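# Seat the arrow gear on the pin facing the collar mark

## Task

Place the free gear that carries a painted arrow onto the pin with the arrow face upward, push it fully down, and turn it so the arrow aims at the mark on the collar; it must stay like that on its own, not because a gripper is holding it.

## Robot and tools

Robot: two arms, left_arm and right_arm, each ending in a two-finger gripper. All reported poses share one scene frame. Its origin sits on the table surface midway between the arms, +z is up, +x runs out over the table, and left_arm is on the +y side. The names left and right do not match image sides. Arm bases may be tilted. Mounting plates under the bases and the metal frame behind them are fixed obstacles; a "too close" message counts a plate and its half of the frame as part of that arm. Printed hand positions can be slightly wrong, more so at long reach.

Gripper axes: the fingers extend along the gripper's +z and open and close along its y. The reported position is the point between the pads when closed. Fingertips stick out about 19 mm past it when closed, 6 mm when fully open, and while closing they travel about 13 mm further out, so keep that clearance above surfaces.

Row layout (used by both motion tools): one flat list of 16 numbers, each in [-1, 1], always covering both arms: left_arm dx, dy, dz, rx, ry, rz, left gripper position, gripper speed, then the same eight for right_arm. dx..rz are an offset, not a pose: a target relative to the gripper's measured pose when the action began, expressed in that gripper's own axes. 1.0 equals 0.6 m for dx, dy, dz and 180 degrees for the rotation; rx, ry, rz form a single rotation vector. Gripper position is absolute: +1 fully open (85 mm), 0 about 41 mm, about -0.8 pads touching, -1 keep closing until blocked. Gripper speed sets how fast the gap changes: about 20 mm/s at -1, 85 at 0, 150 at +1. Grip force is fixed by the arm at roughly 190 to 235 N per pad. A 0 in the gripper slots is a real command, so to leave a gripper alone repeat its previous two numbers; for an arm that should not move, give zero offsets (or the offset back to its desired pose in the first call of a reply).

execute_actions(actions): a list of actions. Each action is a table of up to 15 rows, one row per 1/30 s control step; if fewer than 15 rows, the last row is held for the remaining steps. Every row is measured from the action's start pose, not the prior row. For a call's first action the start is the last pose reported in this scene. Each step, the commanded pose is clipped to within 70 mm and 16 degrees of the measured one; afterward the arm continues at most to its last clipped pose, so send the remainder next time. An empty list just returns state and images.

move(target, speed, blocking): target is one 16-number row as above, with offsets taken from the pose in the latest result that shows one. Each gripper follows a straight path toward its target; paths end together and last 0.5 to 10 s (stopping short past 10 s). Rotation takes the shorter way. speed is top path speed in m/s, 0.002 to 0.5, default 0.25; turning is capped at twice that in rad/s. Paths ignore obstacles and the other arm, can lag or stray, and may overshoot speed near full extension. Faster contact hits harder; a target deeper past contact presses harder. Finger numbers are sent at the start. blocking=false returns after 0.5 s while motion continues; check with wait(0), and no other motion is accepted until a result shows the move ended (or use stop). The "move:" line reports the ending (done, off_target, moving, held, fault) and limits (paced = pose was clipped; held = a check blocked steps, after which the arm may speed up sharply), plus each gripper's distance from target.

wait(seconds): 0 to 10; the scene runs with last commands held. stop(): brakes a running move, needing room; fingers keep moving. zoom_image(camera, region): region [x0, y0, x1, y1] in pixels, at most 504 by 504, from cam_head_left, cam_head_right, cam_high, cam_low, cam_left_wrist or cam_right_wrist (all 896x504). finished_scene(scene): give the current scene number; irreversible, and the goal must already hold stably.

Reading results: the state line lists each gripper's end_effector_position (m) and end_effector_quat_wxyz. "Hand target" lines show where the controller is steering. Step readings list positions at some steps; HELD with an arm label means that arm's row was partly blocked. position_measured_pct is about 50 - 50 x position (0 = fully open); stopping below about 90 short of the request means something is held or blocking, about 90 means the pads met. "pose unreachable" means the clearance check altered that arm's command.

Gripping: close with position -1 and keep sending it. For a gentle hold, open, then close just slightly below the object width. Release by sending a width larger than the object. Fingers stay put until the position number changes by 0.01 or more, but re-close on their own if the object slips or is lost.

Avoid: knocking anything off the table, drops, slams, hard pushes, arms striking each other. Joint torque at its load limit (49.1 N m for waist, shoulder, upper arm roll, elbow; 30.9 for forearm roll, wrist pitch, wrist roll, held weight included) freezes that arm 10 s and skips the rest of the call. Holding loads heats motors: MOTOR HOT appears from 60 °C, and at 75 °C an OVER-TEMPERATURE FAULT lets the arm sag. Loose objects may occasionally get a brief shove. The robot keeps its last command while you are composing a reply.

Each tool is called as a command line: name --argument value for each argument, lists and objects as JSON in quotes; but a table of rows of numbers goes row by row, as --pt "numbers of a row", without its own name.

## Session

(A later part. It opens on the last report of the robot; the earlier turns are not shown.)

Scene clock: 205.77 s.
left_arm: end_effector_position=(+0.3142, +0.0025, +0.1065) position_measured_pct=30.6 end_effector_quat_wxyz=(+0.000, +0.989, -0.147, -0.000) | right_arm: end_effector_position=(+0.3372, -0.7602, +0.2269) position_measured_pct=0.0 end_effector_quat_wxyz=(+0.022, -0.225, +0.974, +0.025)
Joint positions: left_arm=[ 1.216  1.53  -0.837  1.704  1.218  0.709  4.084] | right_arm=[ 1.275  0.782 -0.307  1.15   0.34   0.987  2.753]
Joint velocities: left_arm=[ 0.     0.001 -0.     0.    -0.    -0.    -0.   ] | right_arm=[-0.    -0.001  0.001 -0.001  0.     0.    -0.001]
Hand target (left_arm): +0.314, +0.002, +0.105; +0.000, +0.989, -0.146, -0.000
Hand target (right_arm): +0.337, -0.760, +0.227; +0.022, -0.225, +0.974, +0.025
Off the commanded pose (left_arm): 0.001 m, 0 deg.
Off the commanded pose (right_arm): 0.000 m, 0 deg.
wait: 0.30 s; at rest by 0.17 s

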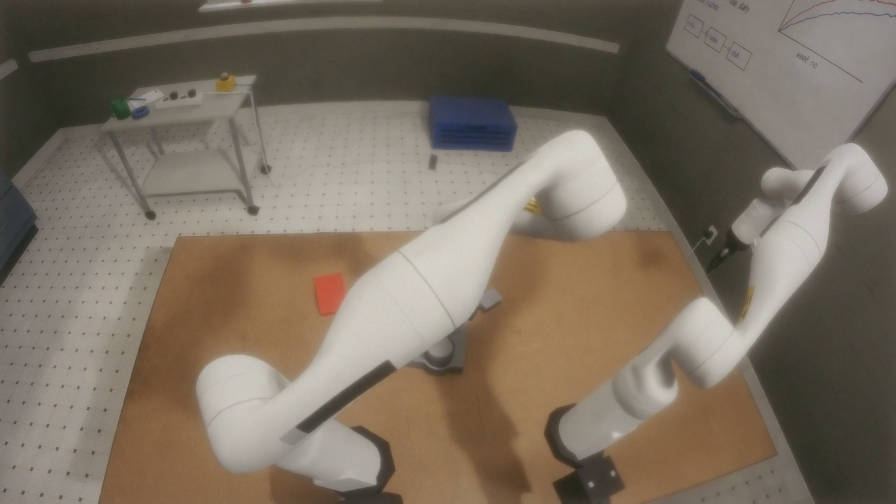

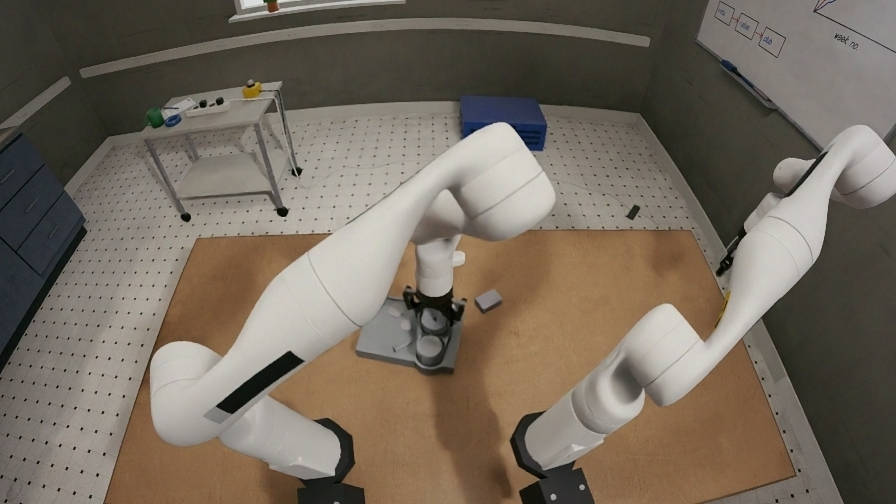

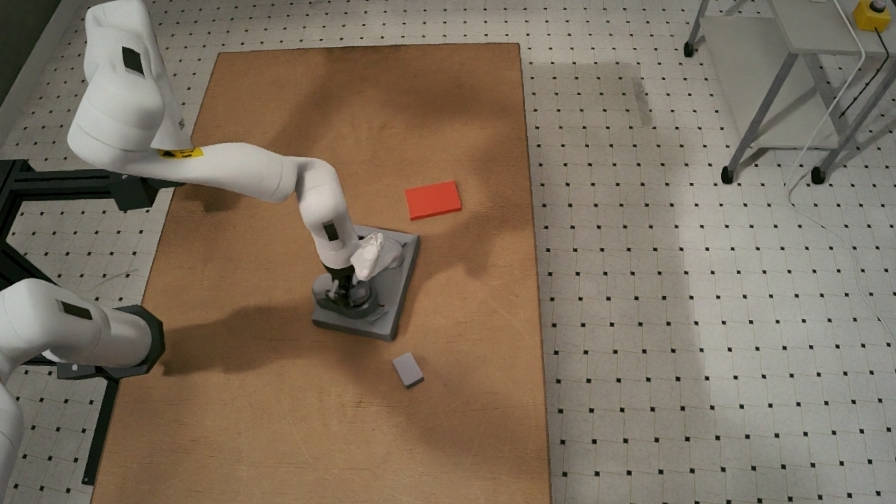

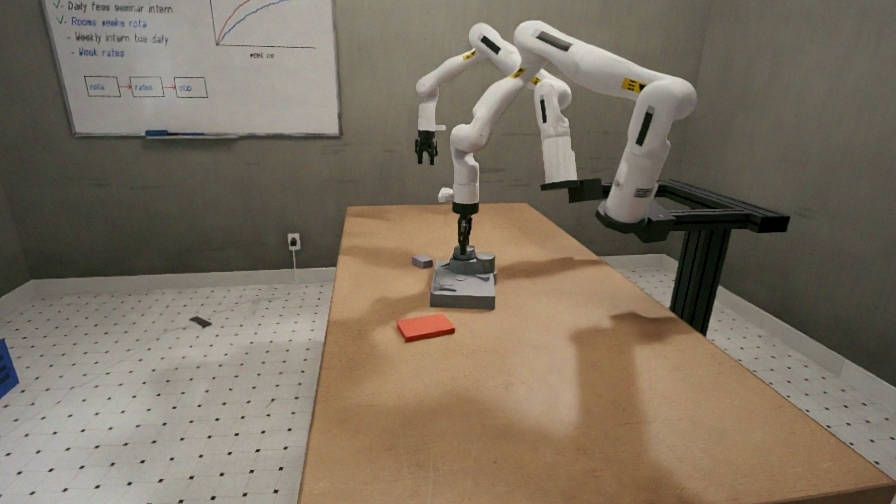

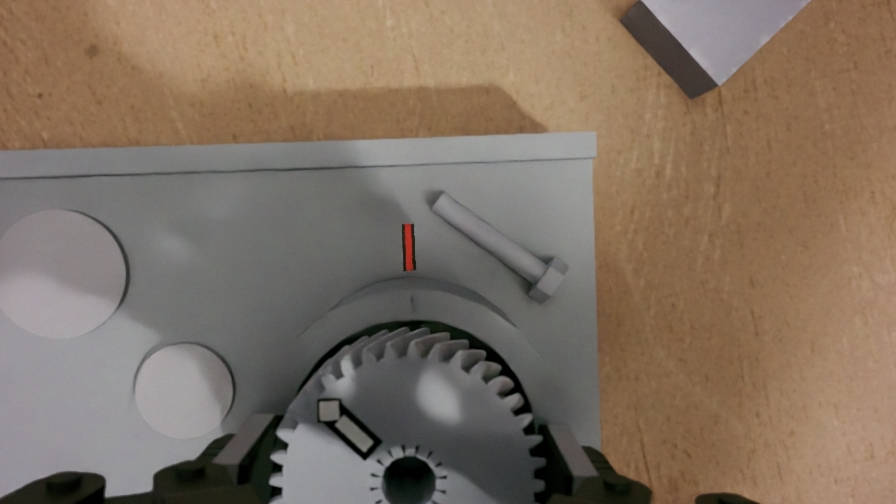

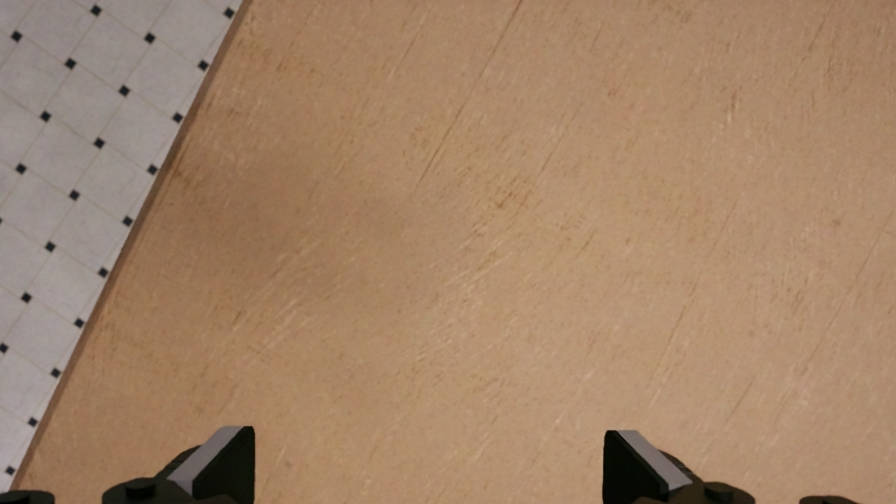

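execute_actions --actions '[[[0,0,0.002,0,0,0.0006,-1,-0.5,0,0,0,0,0,0,1,0],[0,0,0.002,0,0,0.0012,-1,-0.5,0,0,0,0,0,0,1,0],[0,0,0.0022,0,0,0.0018,-1,-0.5,0,0,0,0,0,0,1,0],[0,0,0.0024,0,0,0.0024,-1,-0.5,0,0,0,0,0,0,1,0],[0,0,0.0026,0,0,0.003,-1,-0.5,0,0,0,0,0,0,1,0],[0,0,0.0028,0,0,0.0036,-1,-0.5,0,0,0,0,0,0,1,0],[0,0,0.003,0,0,0.0042,-1,-0.5,0,0,0,0,0,0,1,0],[0,0,0.0032,0,0,0.0048,-1,-0.5,0,0,0,0,0,0,1,0],[0,0,0.0034,0,0,0.0054,-1,-0.5,0,0,0,0,0,0,1,0],[0,0,0.0036,0,0,0.006,-1,-0.5,0,0,0,0,0,0,1,0],[0,0,0.0038,0,0,0.0064,-1,-0.5,0,0,0,0,0,0,1,0],[0,0,0.004,0,0,0.0067,-1,-0.5,0,0,0,0,0,0,1,0]]]'

Scene clock: 210.70 s.
left_arm: end_effector_position=(+0.3142, +0.0025, +0.1053) position_measured_pct=30.6 end_effector_quat_wxyz=(+0.000, +0.988, -0.157, -0.000) | right_arm: end_effector_position=(+0.3372, -0.7602, +0.2269) position_measured_pct=0.0 end_effector_quat_wxyz=(+0.022, -0.225, +0.974, +0.025)
Joint positions: left_arm=[ 1.214  1.531 -0.832  1.703  1.217  0.705  4.063] | right_arm=[ 1.275  0.782 -0.307  1.15   0.34   0.987  2.753]
Joint velocities: left_arm=[-0.003  0.002  0.004 -0.001  0.001 -0.005 -0.014] | right_arm=[-0.001  0.     0.001  0.     0.     0.001 -0.001]
Hand target (left_arm): +0.314, +0.002, +0.104; +0.000, +0.988, -0.157, -0.000
Hand target (right_arm): +0.337, -0.760, +0.227; +0.022, -0.225, +0.974, +0.025
Off the commanded pose (left_arm): 0.001 m, 0 deg.
Off the commanded pose (right_arm): 0.000 m, 0 deg.
Step readings (end_effector_position):
0: left_arm (+0.3142, +0.0025, +0.1065) | right_arm (+0.3372, -0.7602, +0.2269)
1: left_arm (+0.3142, +0.0025, +0.1065) | right_arm (+0.3372, -0.7602, +0.2269)
2: left_arm (+0.3142, +0.0025, +0.1065) | right_arm (+0.3372, -0.7602, +0.2269)
4: left_arm (+0.3142, +0.0025, +0.1064) | right_arm (+0.3372, -0.7602, +0.2269)
8: left_arm (+0.3142, +0.0025, +0.1061) | right_arm (+0.3372, -0.7602, +0.2269)
15: end_effector_position above

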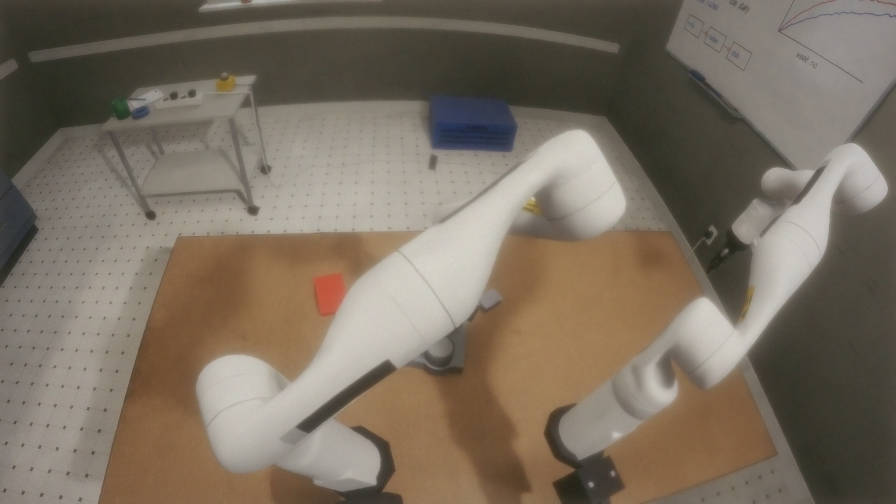

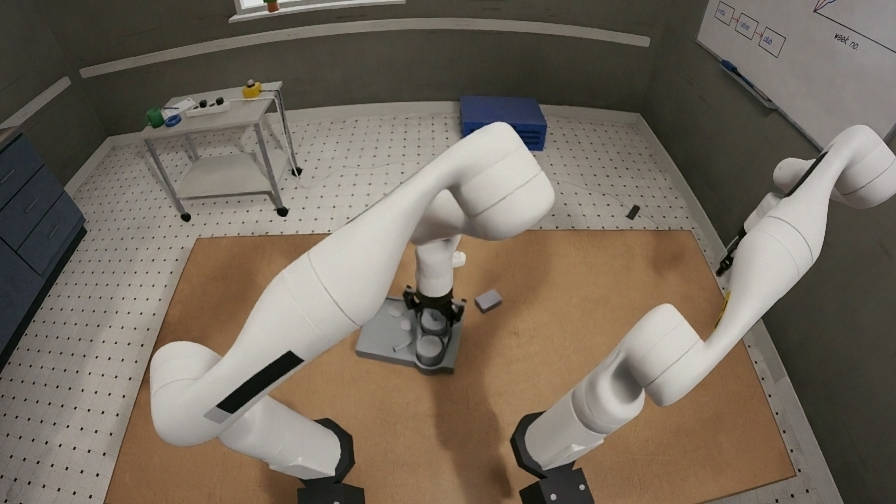

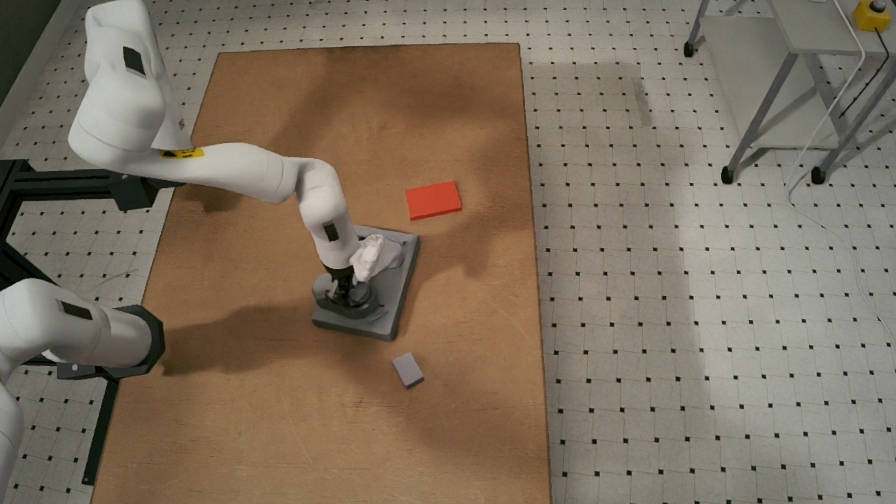

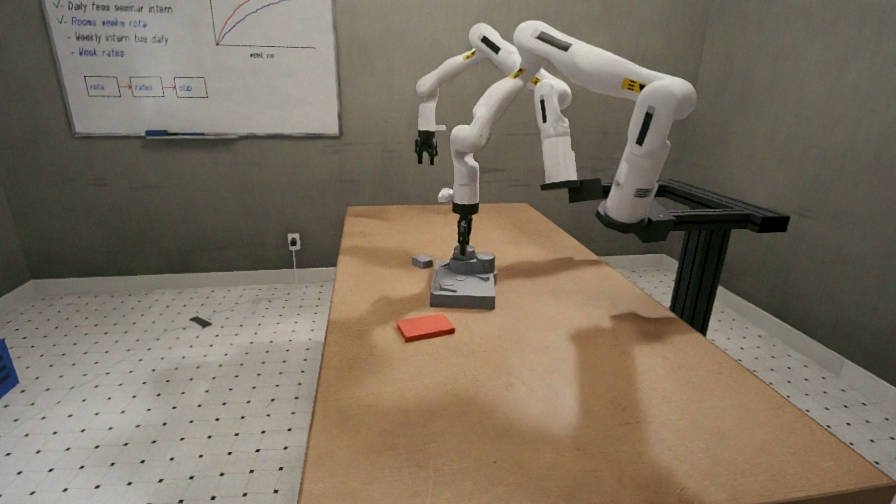

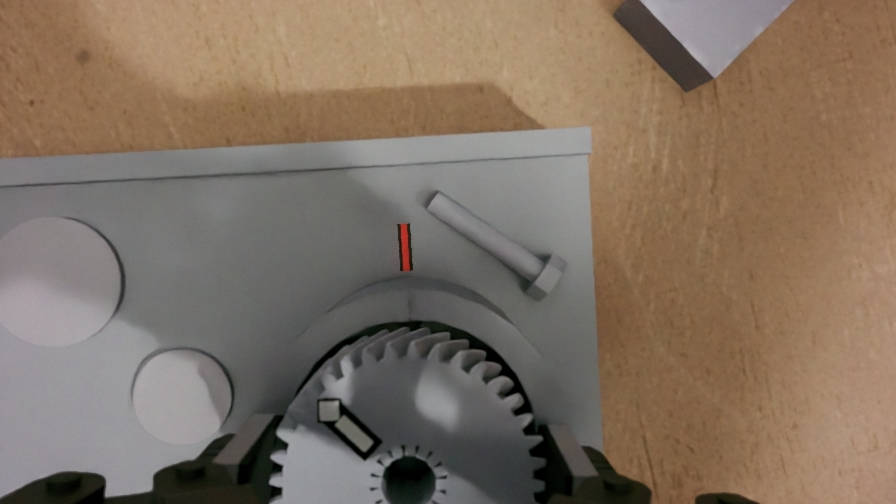

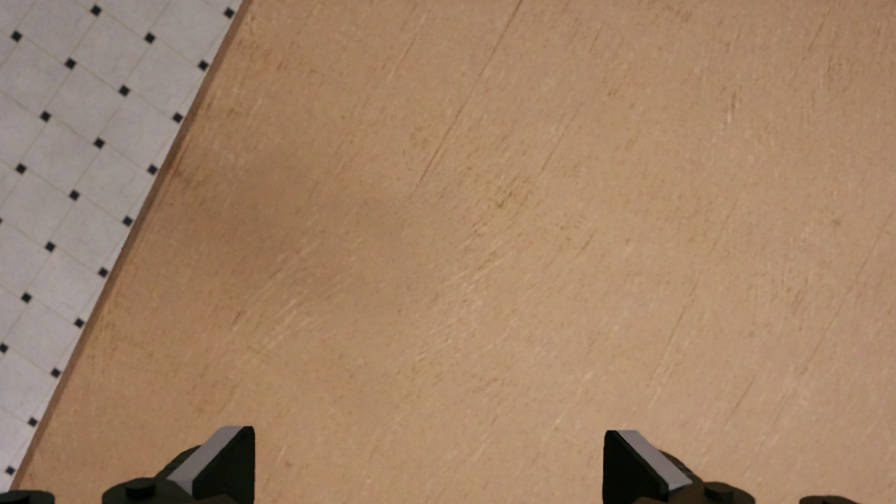

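execute_actions --actions '[[[0,0,0.002,0,0,0.001,-1,-0.5,0,0,0,0,0,0,1,0],[0,0,0.002,0,0,0.002,-1,-0.5,0,0,0,0,0,0,1,0],[0,0,0.0024,0,0,0.0034,-1,-0.5,0,0,0,0,0,0,1,0],[0,0,0.003,0,0,0.005,-1,-0.5,0,0,0,0,0,0,1,0],[0,0,0.0036,0,0,0.0066,-1,-0.5,0,0,0,0,0,0,1,0],[0,0,0.0043,0,0,0.0082,-1,-0.5,0,0,0,0,0,0,1,0],[0,0,0.005,0,0,0.0098,-1,-0.5,0,0,0,0,0,0,1,0],[0,0,0.0058,0,0,0.0114,-1,-0.5,0,0,0,0,0,0,1,0],[0,0,0.0066,0,0,0.013,-1,-0.5,0,0,0,0,0,0,1,0],[0,0,0.0074,0,0,0.0146,-1,-0.5,0,0,0,0,0,0,1,0],[0,0,0.0081,0,0,0.0158,-1,-0.5,0,0,0,0,0,0,1,0],[0,0,0.0088,0,0,0.0167,-1,-0.5,0,0,0,0,0,0,1,0]]]'

Scene clock: 217.17 s.
left_arm: end_effector_position=(+0.3141, +0.0025, +0.1010) position_measured_pct=30.6 end_effector_quat_wxyz=(+0.000, +0.983, -0.182, -0.000) | right_arm: end_effector_position=(+0.3372, -0.7602, +0.2269) position_measured_pct=0.0 end_effector_quat_wxyz=(+0.022, -0.225, +0.974, +0.025)
Joint positions: left_arm=[ 1.206  1.535 -0.821  1.7    1.216  0.693  4.012] | right_arm=[ 1.275  0.782 -0.307  1.15   0.34   0.987  2.753]
Joint velocities: left_arm=[-0.007  0.002  0.01  -0.     0.004 -0.012 -0.046] | right_arm=[ 0.     0.001 -0.001  0.    -0.    -0.001 -0.   ]
Hand target (left_arm): +0.314, +0.002, +0.100; +0.000, +0.983, -0.183, -0.000
Hand target (right_arm): +0.337, -0.760, +0.227; +0.022, -0.225, +0.974, +0.025
Off the commanded pose (left_arm): 0.001 m, 0 deg.
Off the commanded pose (right_arm): 0.000 m, 0 deg.
Step readings (end_effector_position):
0: left_arm (+0.3142, +0.0025, +0.1052) | right_arm (+0.3372, -0.7602, +0.2269)
1: left_arm (+0.3142, +0.0025, +0.1052) | right_arm (+0.3372, -0.7602, +0.2269)
2: left_arm (+0.3142, +0.0025, +0.1052) | right_arm (+0.3372, -0.7602, +0.2269)
4: left_arm (+0.3141, +0.0025, +0.1048) | right_arm (+0.3372, -0.7602, +0.2269)
8: left_arm (+0.3141, +0.0025, +0.1034) | right_arm (+0.3372, -0.7602, +0.2269)
15: end_effector_position above

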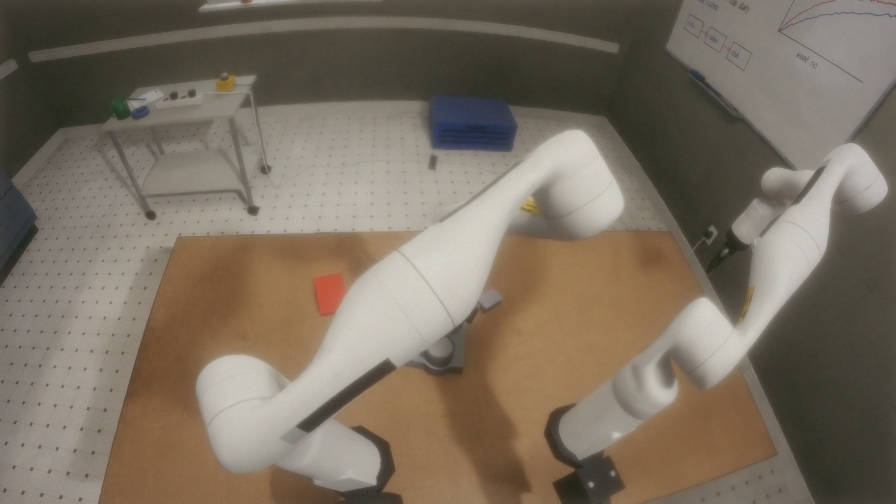

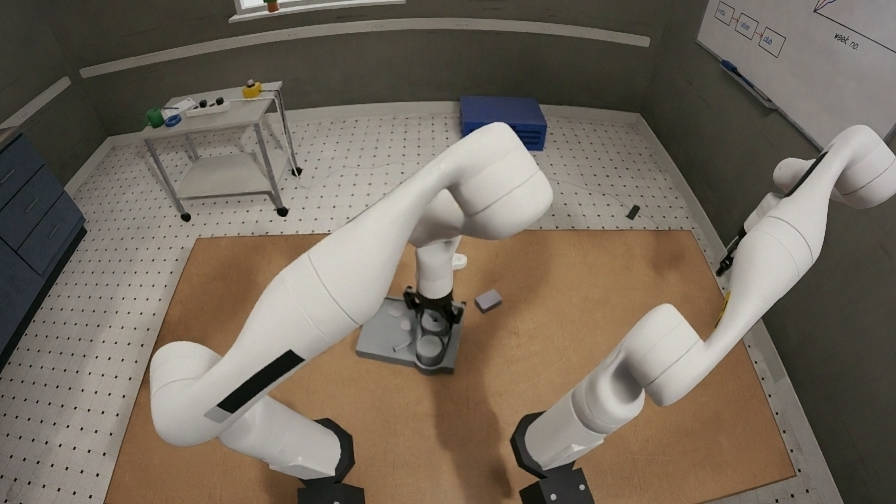

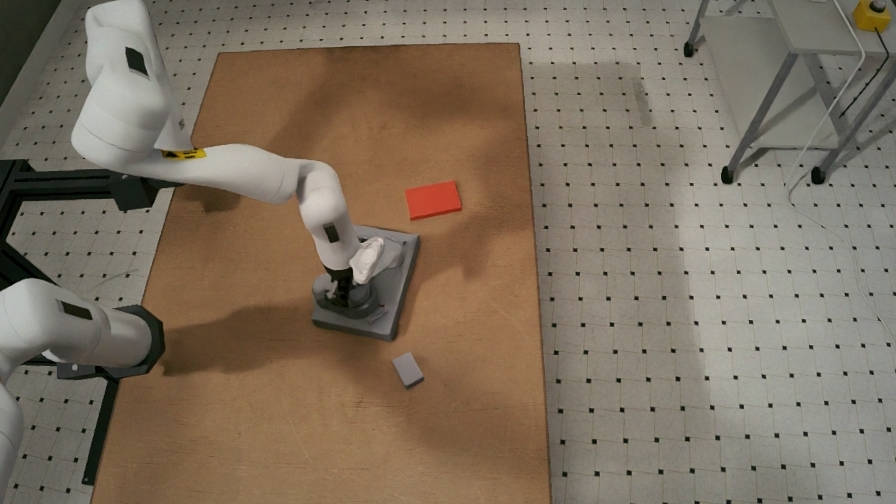

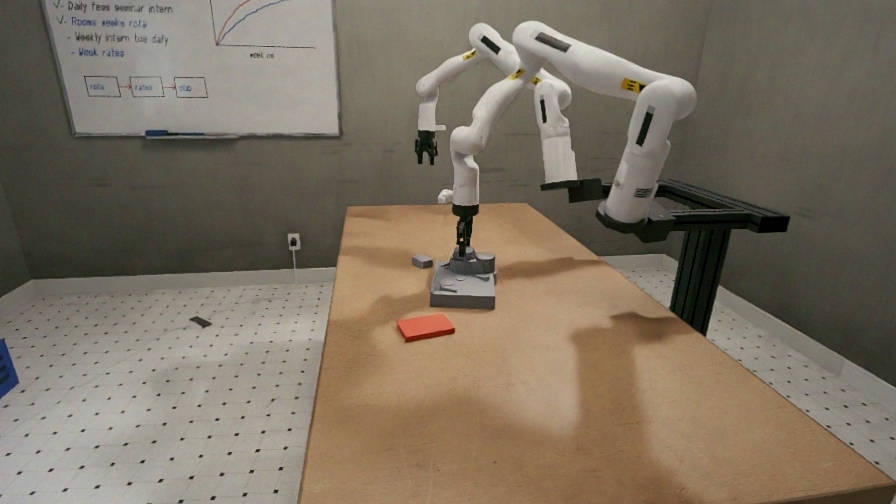

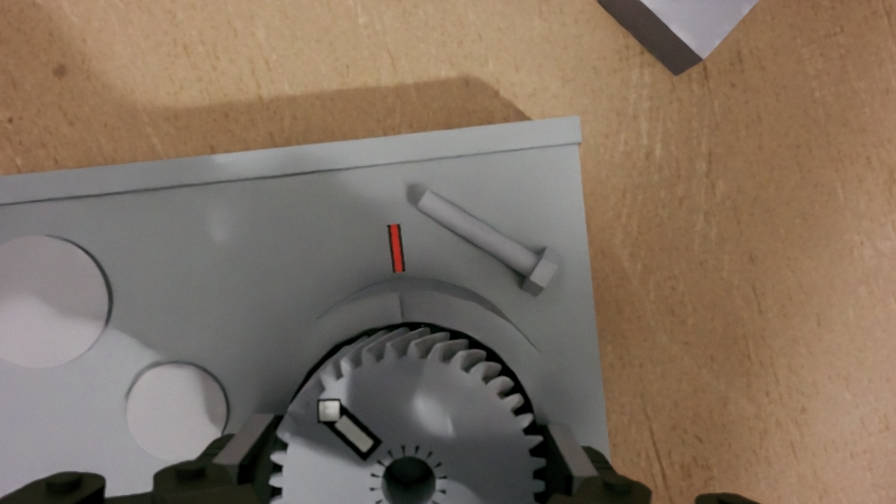

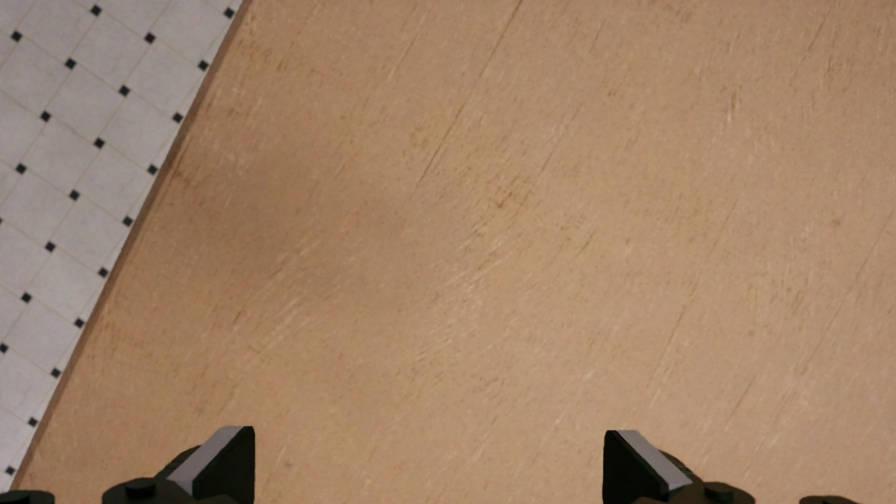

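execute_actions --actions '[[[0,0,0.0015,0,0,0.0015,-1,-0.5,0,0,0,0,0,0,1,0],[0,0,0.0018,0,0,0.003,-1,-0.5,0,0,0,0,0,0,1,0],[0,0,0.0025,0,0,0.0052,-1,-0.5,0,0,0,0,0,0,1,0],[0,0,0.0036,0,0,0.008,-1,-0.5,0,0,0,0,0,0,1,0],[0,0,0.0049,0,0,0.011,-1,-0.5,0,0,0,0,0,0,1,0],[0,0,0.0062,0,0,0.014,-1,-0.5,0,0,0,0,0,0,1,0],[0,0,0.0075,0,0,0.017,-1,-0.5,0,0,0,0,0,0,1,0],[0,0,0.0088,0,0,0.020,-1,-0.5,0,0,0,0,0,0,1,0],[0,0,0.0101,0,0,0.023,-1,-0.5,0,0,0,0,0,0,1,0],[0,0,0.0114,0,0,0.026,-1,-0.5,0,0,0,0,0,0,1,0],[0,0,0.0126,0,0,0.0288,-1,-0.5,0,0,0,0,0,0,1,0],[0,0,0.0136,0,0,0.0311,-1,-0.5,0,0,0,0,0,0,1,0],[0,0,0.0143,0,0,0.0328,-1,-0.5,0,0,0,0,0,0,1,0],[0,0,0.0148,0,0,0.0339,-1,-0.5,0,0,0,0,0,0,1,0],[0,0,0.015,0,0,0.0345,-1,-0.5,0,0,0,0,0,0,1,0]]]'

zoom_image --camera "cam_low" --region '[430, 220, 510, 300]'

Scene clock: 223.57 s.
left_arm: end_effector_position=(+0.3140, +0.0024, +0.0931) position_measured_pct=30.6 end_effector_quat_wxyz=(-0.000, +0.973, -0.229, -0.001) | right_arm: end_effector_position=(+0.3372, -0.7602, +0.2269) position_measured_pct=0.0 end_effector_quat_wxyz=(+0.022, -0.225, +0.974, +0.025)
Joint positions: left_arm=[ 1.192  1.543 -0.801  1.692  1.214  0.672  3.918] | right_arm=[ 1.275  0.782 -0.307  1.15   0.34   0.987  2.753]
Joint velocities: left_arm=[-0.023 -0.019  0.022  0.012 -0.001 -0.018 -0.169] | right_arm=[-0.     0.001 -0.001  0.001  0.     0.001 -0.   ]
Hand target (left_arm): +0.314, +0.002, +0.092; +0.000, +0.972, -0.235, -0.001
Hand target (right_arm): +0.337, -0.760, +0.227; +0.022, -0.225, +0.974, +0.025
Off the commanded pose (left_arm): 0.001 m, 1 deg.
Off the commanded pose (right_arm): 0.000 m, 0 deg.
Step readings (end_effector_position):
0: left_arm (+0.3141, +0.0025, +0.1007) | right_arm (+0.3372, -0.7602, +0.2269)
1: left_arm (+0.3141, +0.0025, +0.1007) | right_arm (+0.3372, -0.7602, +0.2269)
2: left_arm (+0.3141, +0.0025, +0.1007) | right_arm (+0.3372, -0.7602, +0.2269)
4: left_arm (+0.3141, +0.0025, +0.1001) | right_arm (+0.3372, -0.7602, +0.2269)
8: left_arm (+0.3141, +0.0025, +0.0978) | right_arm (+0.3372, -0.7602, +0.2269)
15: end_effector_position above

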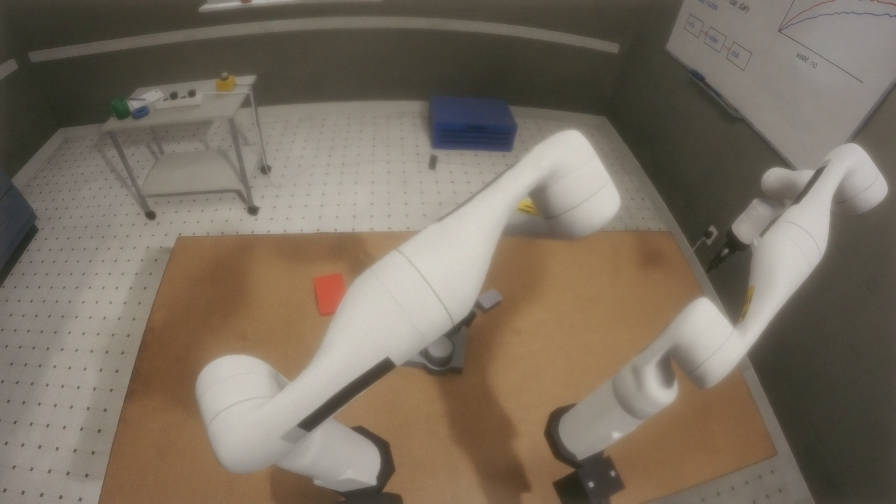

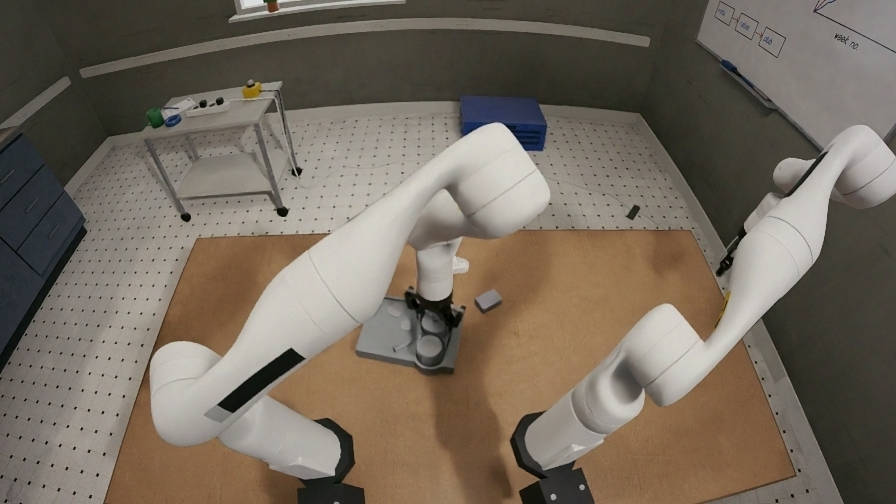

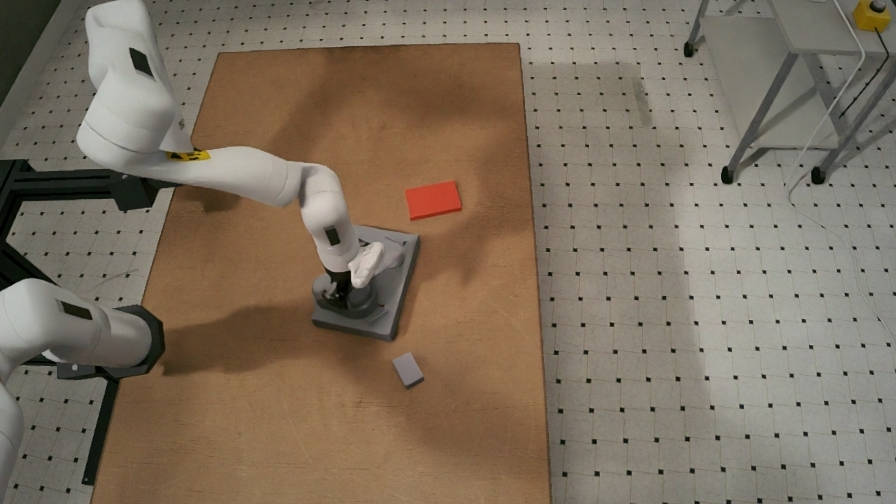

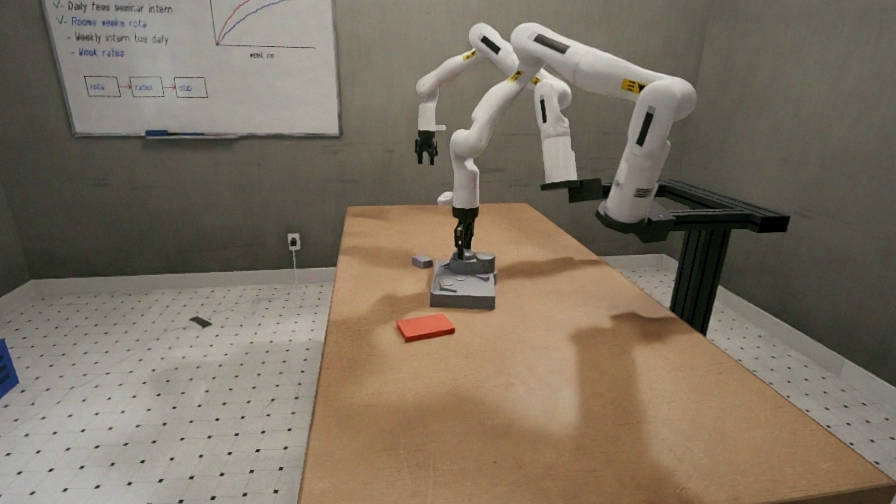

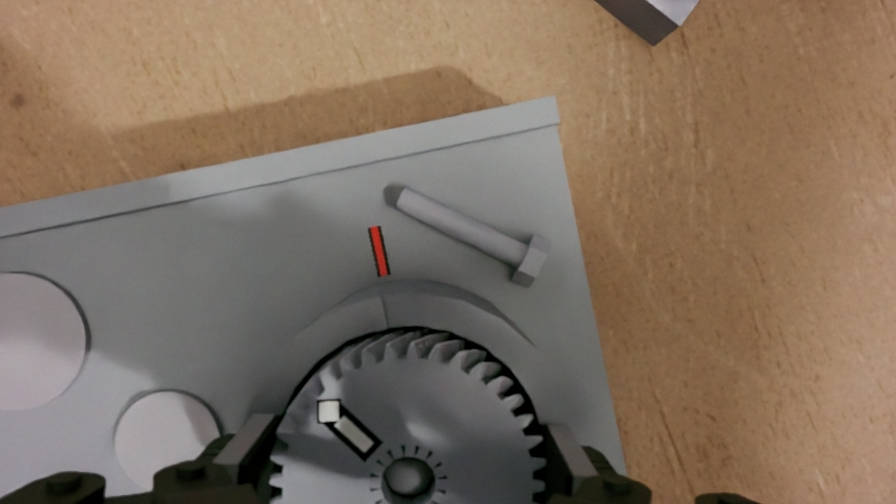

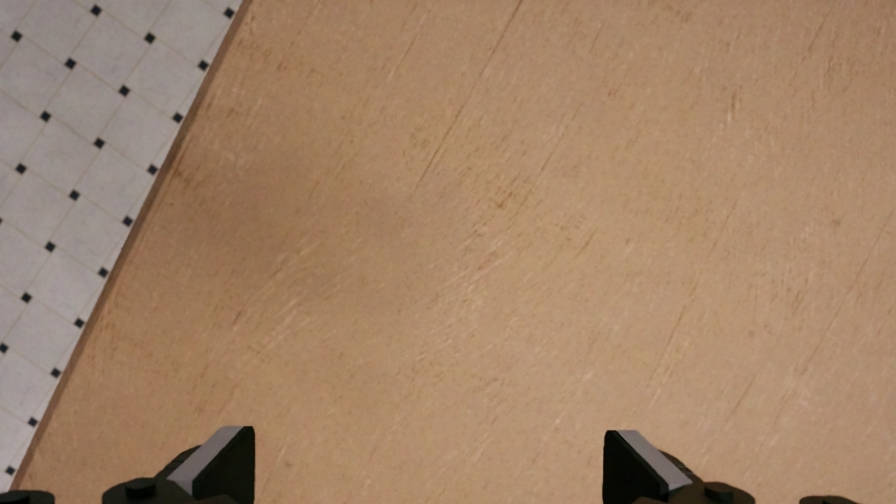

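Region (430, 220, 510, 300) of cam_low's 896x504 image, scaled by 6.300, with more detail than that image has.

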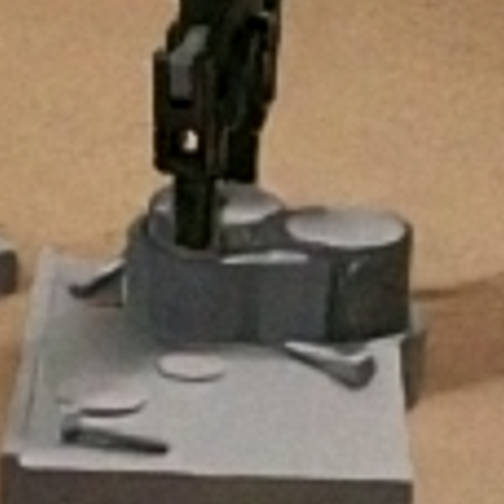

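execute_actions --actions '[]'

zoom_image --camera "cam_left_wrist" --region '[240, 200, 600, 504]'

Scene clock: 224.53 s.
left_arm: end_effector_position=(+0.3141, +0.0024, +0.0932) position_measured_pct=30.6 end_effector_quat_wxyz=(+0.001, +0.972, -0.235, -0.000) | right_arm: end_effector_position=(+0.3372, -0.7602, +0.2269) position_measured_pct=0.0 end_effector_quat_wxyz=(+0.022, -0.225, +0.974, +0.025)
Joint positions: left_arm=[ 1.191  1.541 -0.798  1.693  1.214  0.669  3.903] | right_arm=[ 1.275  0.782 -0.307  1.15   0.34   0.987  2.753]
Joint velocities: left_arm=[ 0.     0.    -0.001 -0.    -0.001  0.001  0.   ] | right_arm=[-0.001  0.001 -0.     0.    -0.    -0.001  0.   ]
Hand target (left_arm): +0.314, +0.002, +0.092; +0.000, +0.972, -0.235, -0.001
Hand target (right_arm): +0.337, -0.760, +0.227; +0.022, -0.225, +0.974, +0.025
Off the commanded pose (left_arm): 0.001 m, 0 deg.
Off the commanded pose (right_arm): 0.000 m, 0 deg.

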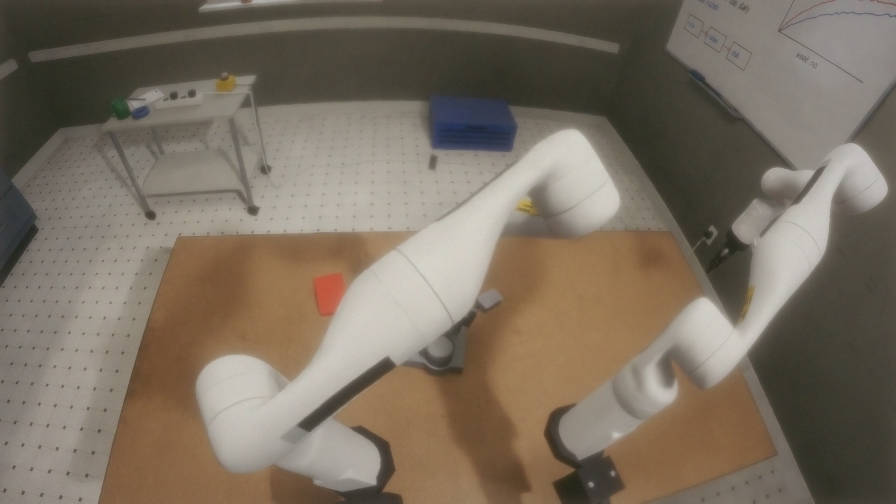

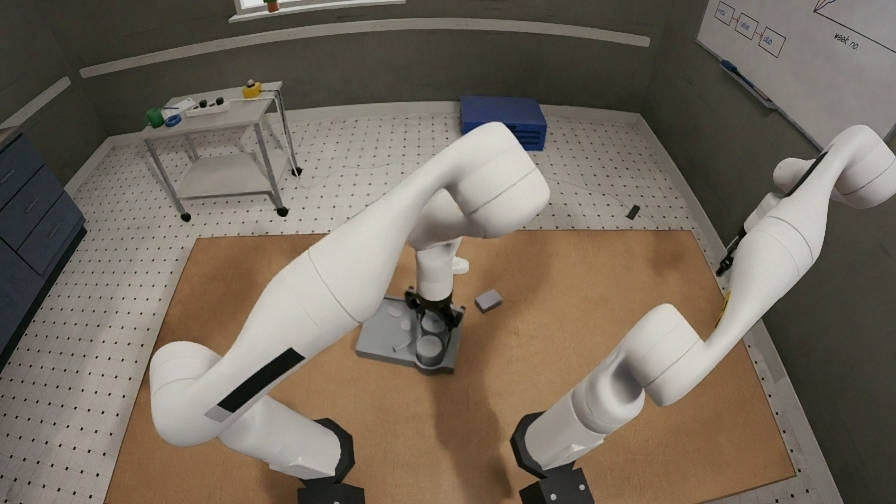

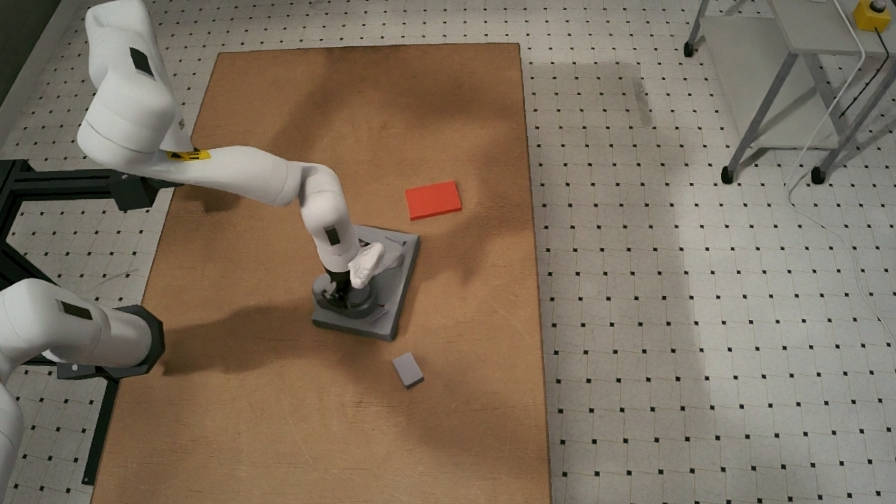

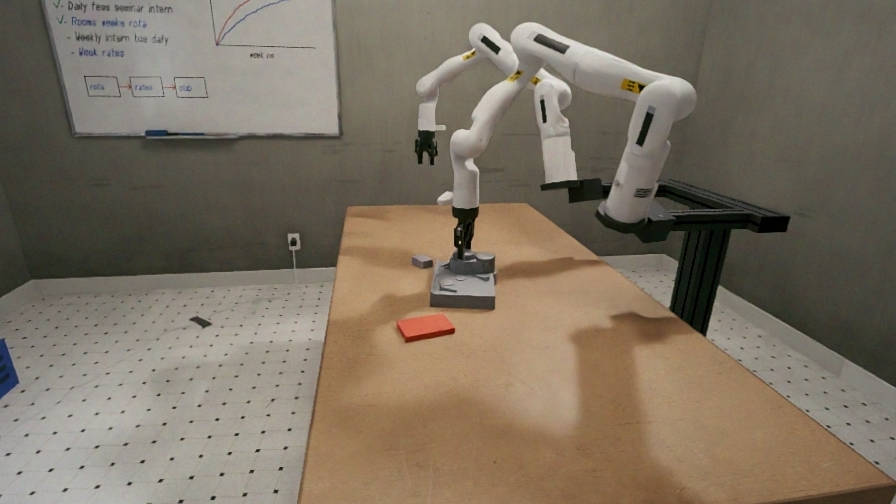

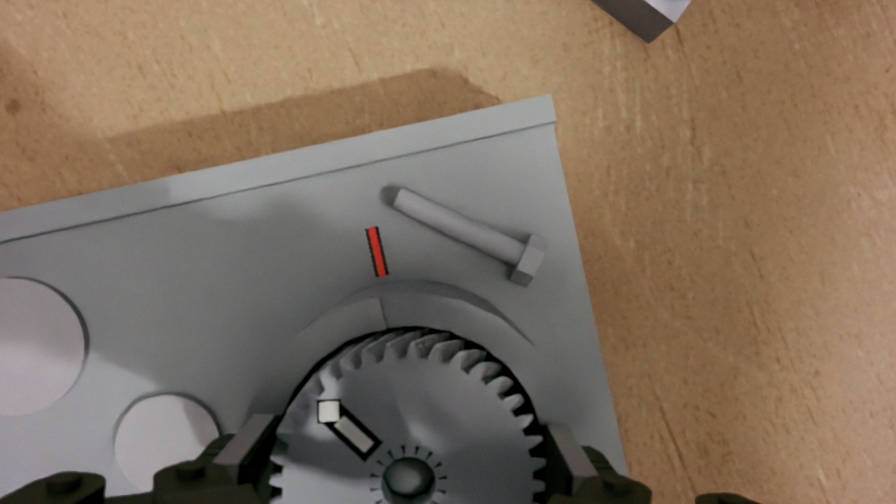

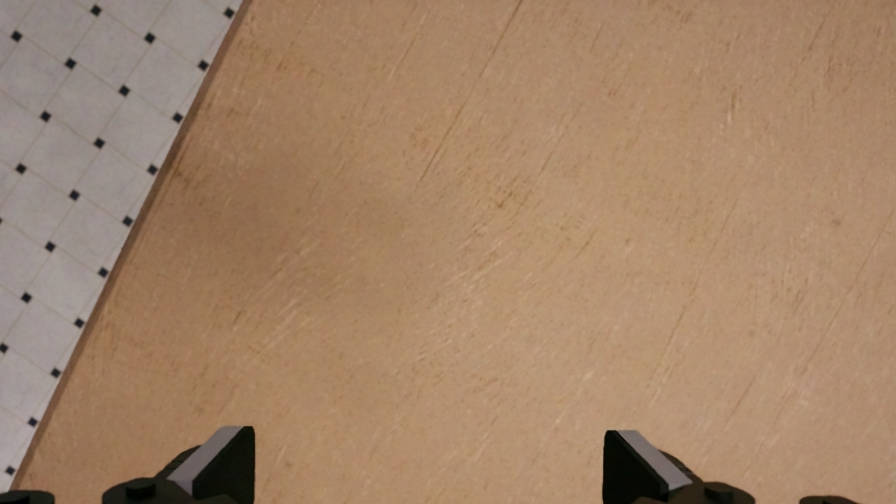

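Region (240, 200, 600, 504) of cam_left_wrist's 896x504 image, scaled by 1.400; it fills the top 426 rows of this view, and the rest is white.

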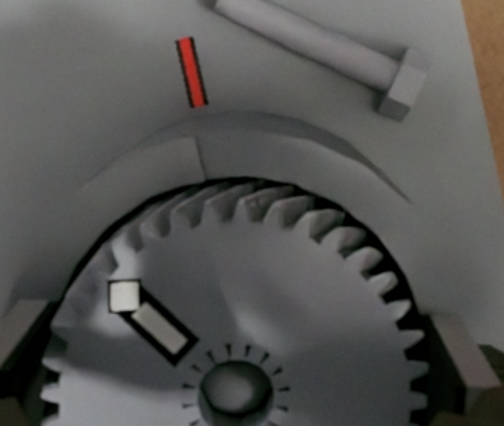

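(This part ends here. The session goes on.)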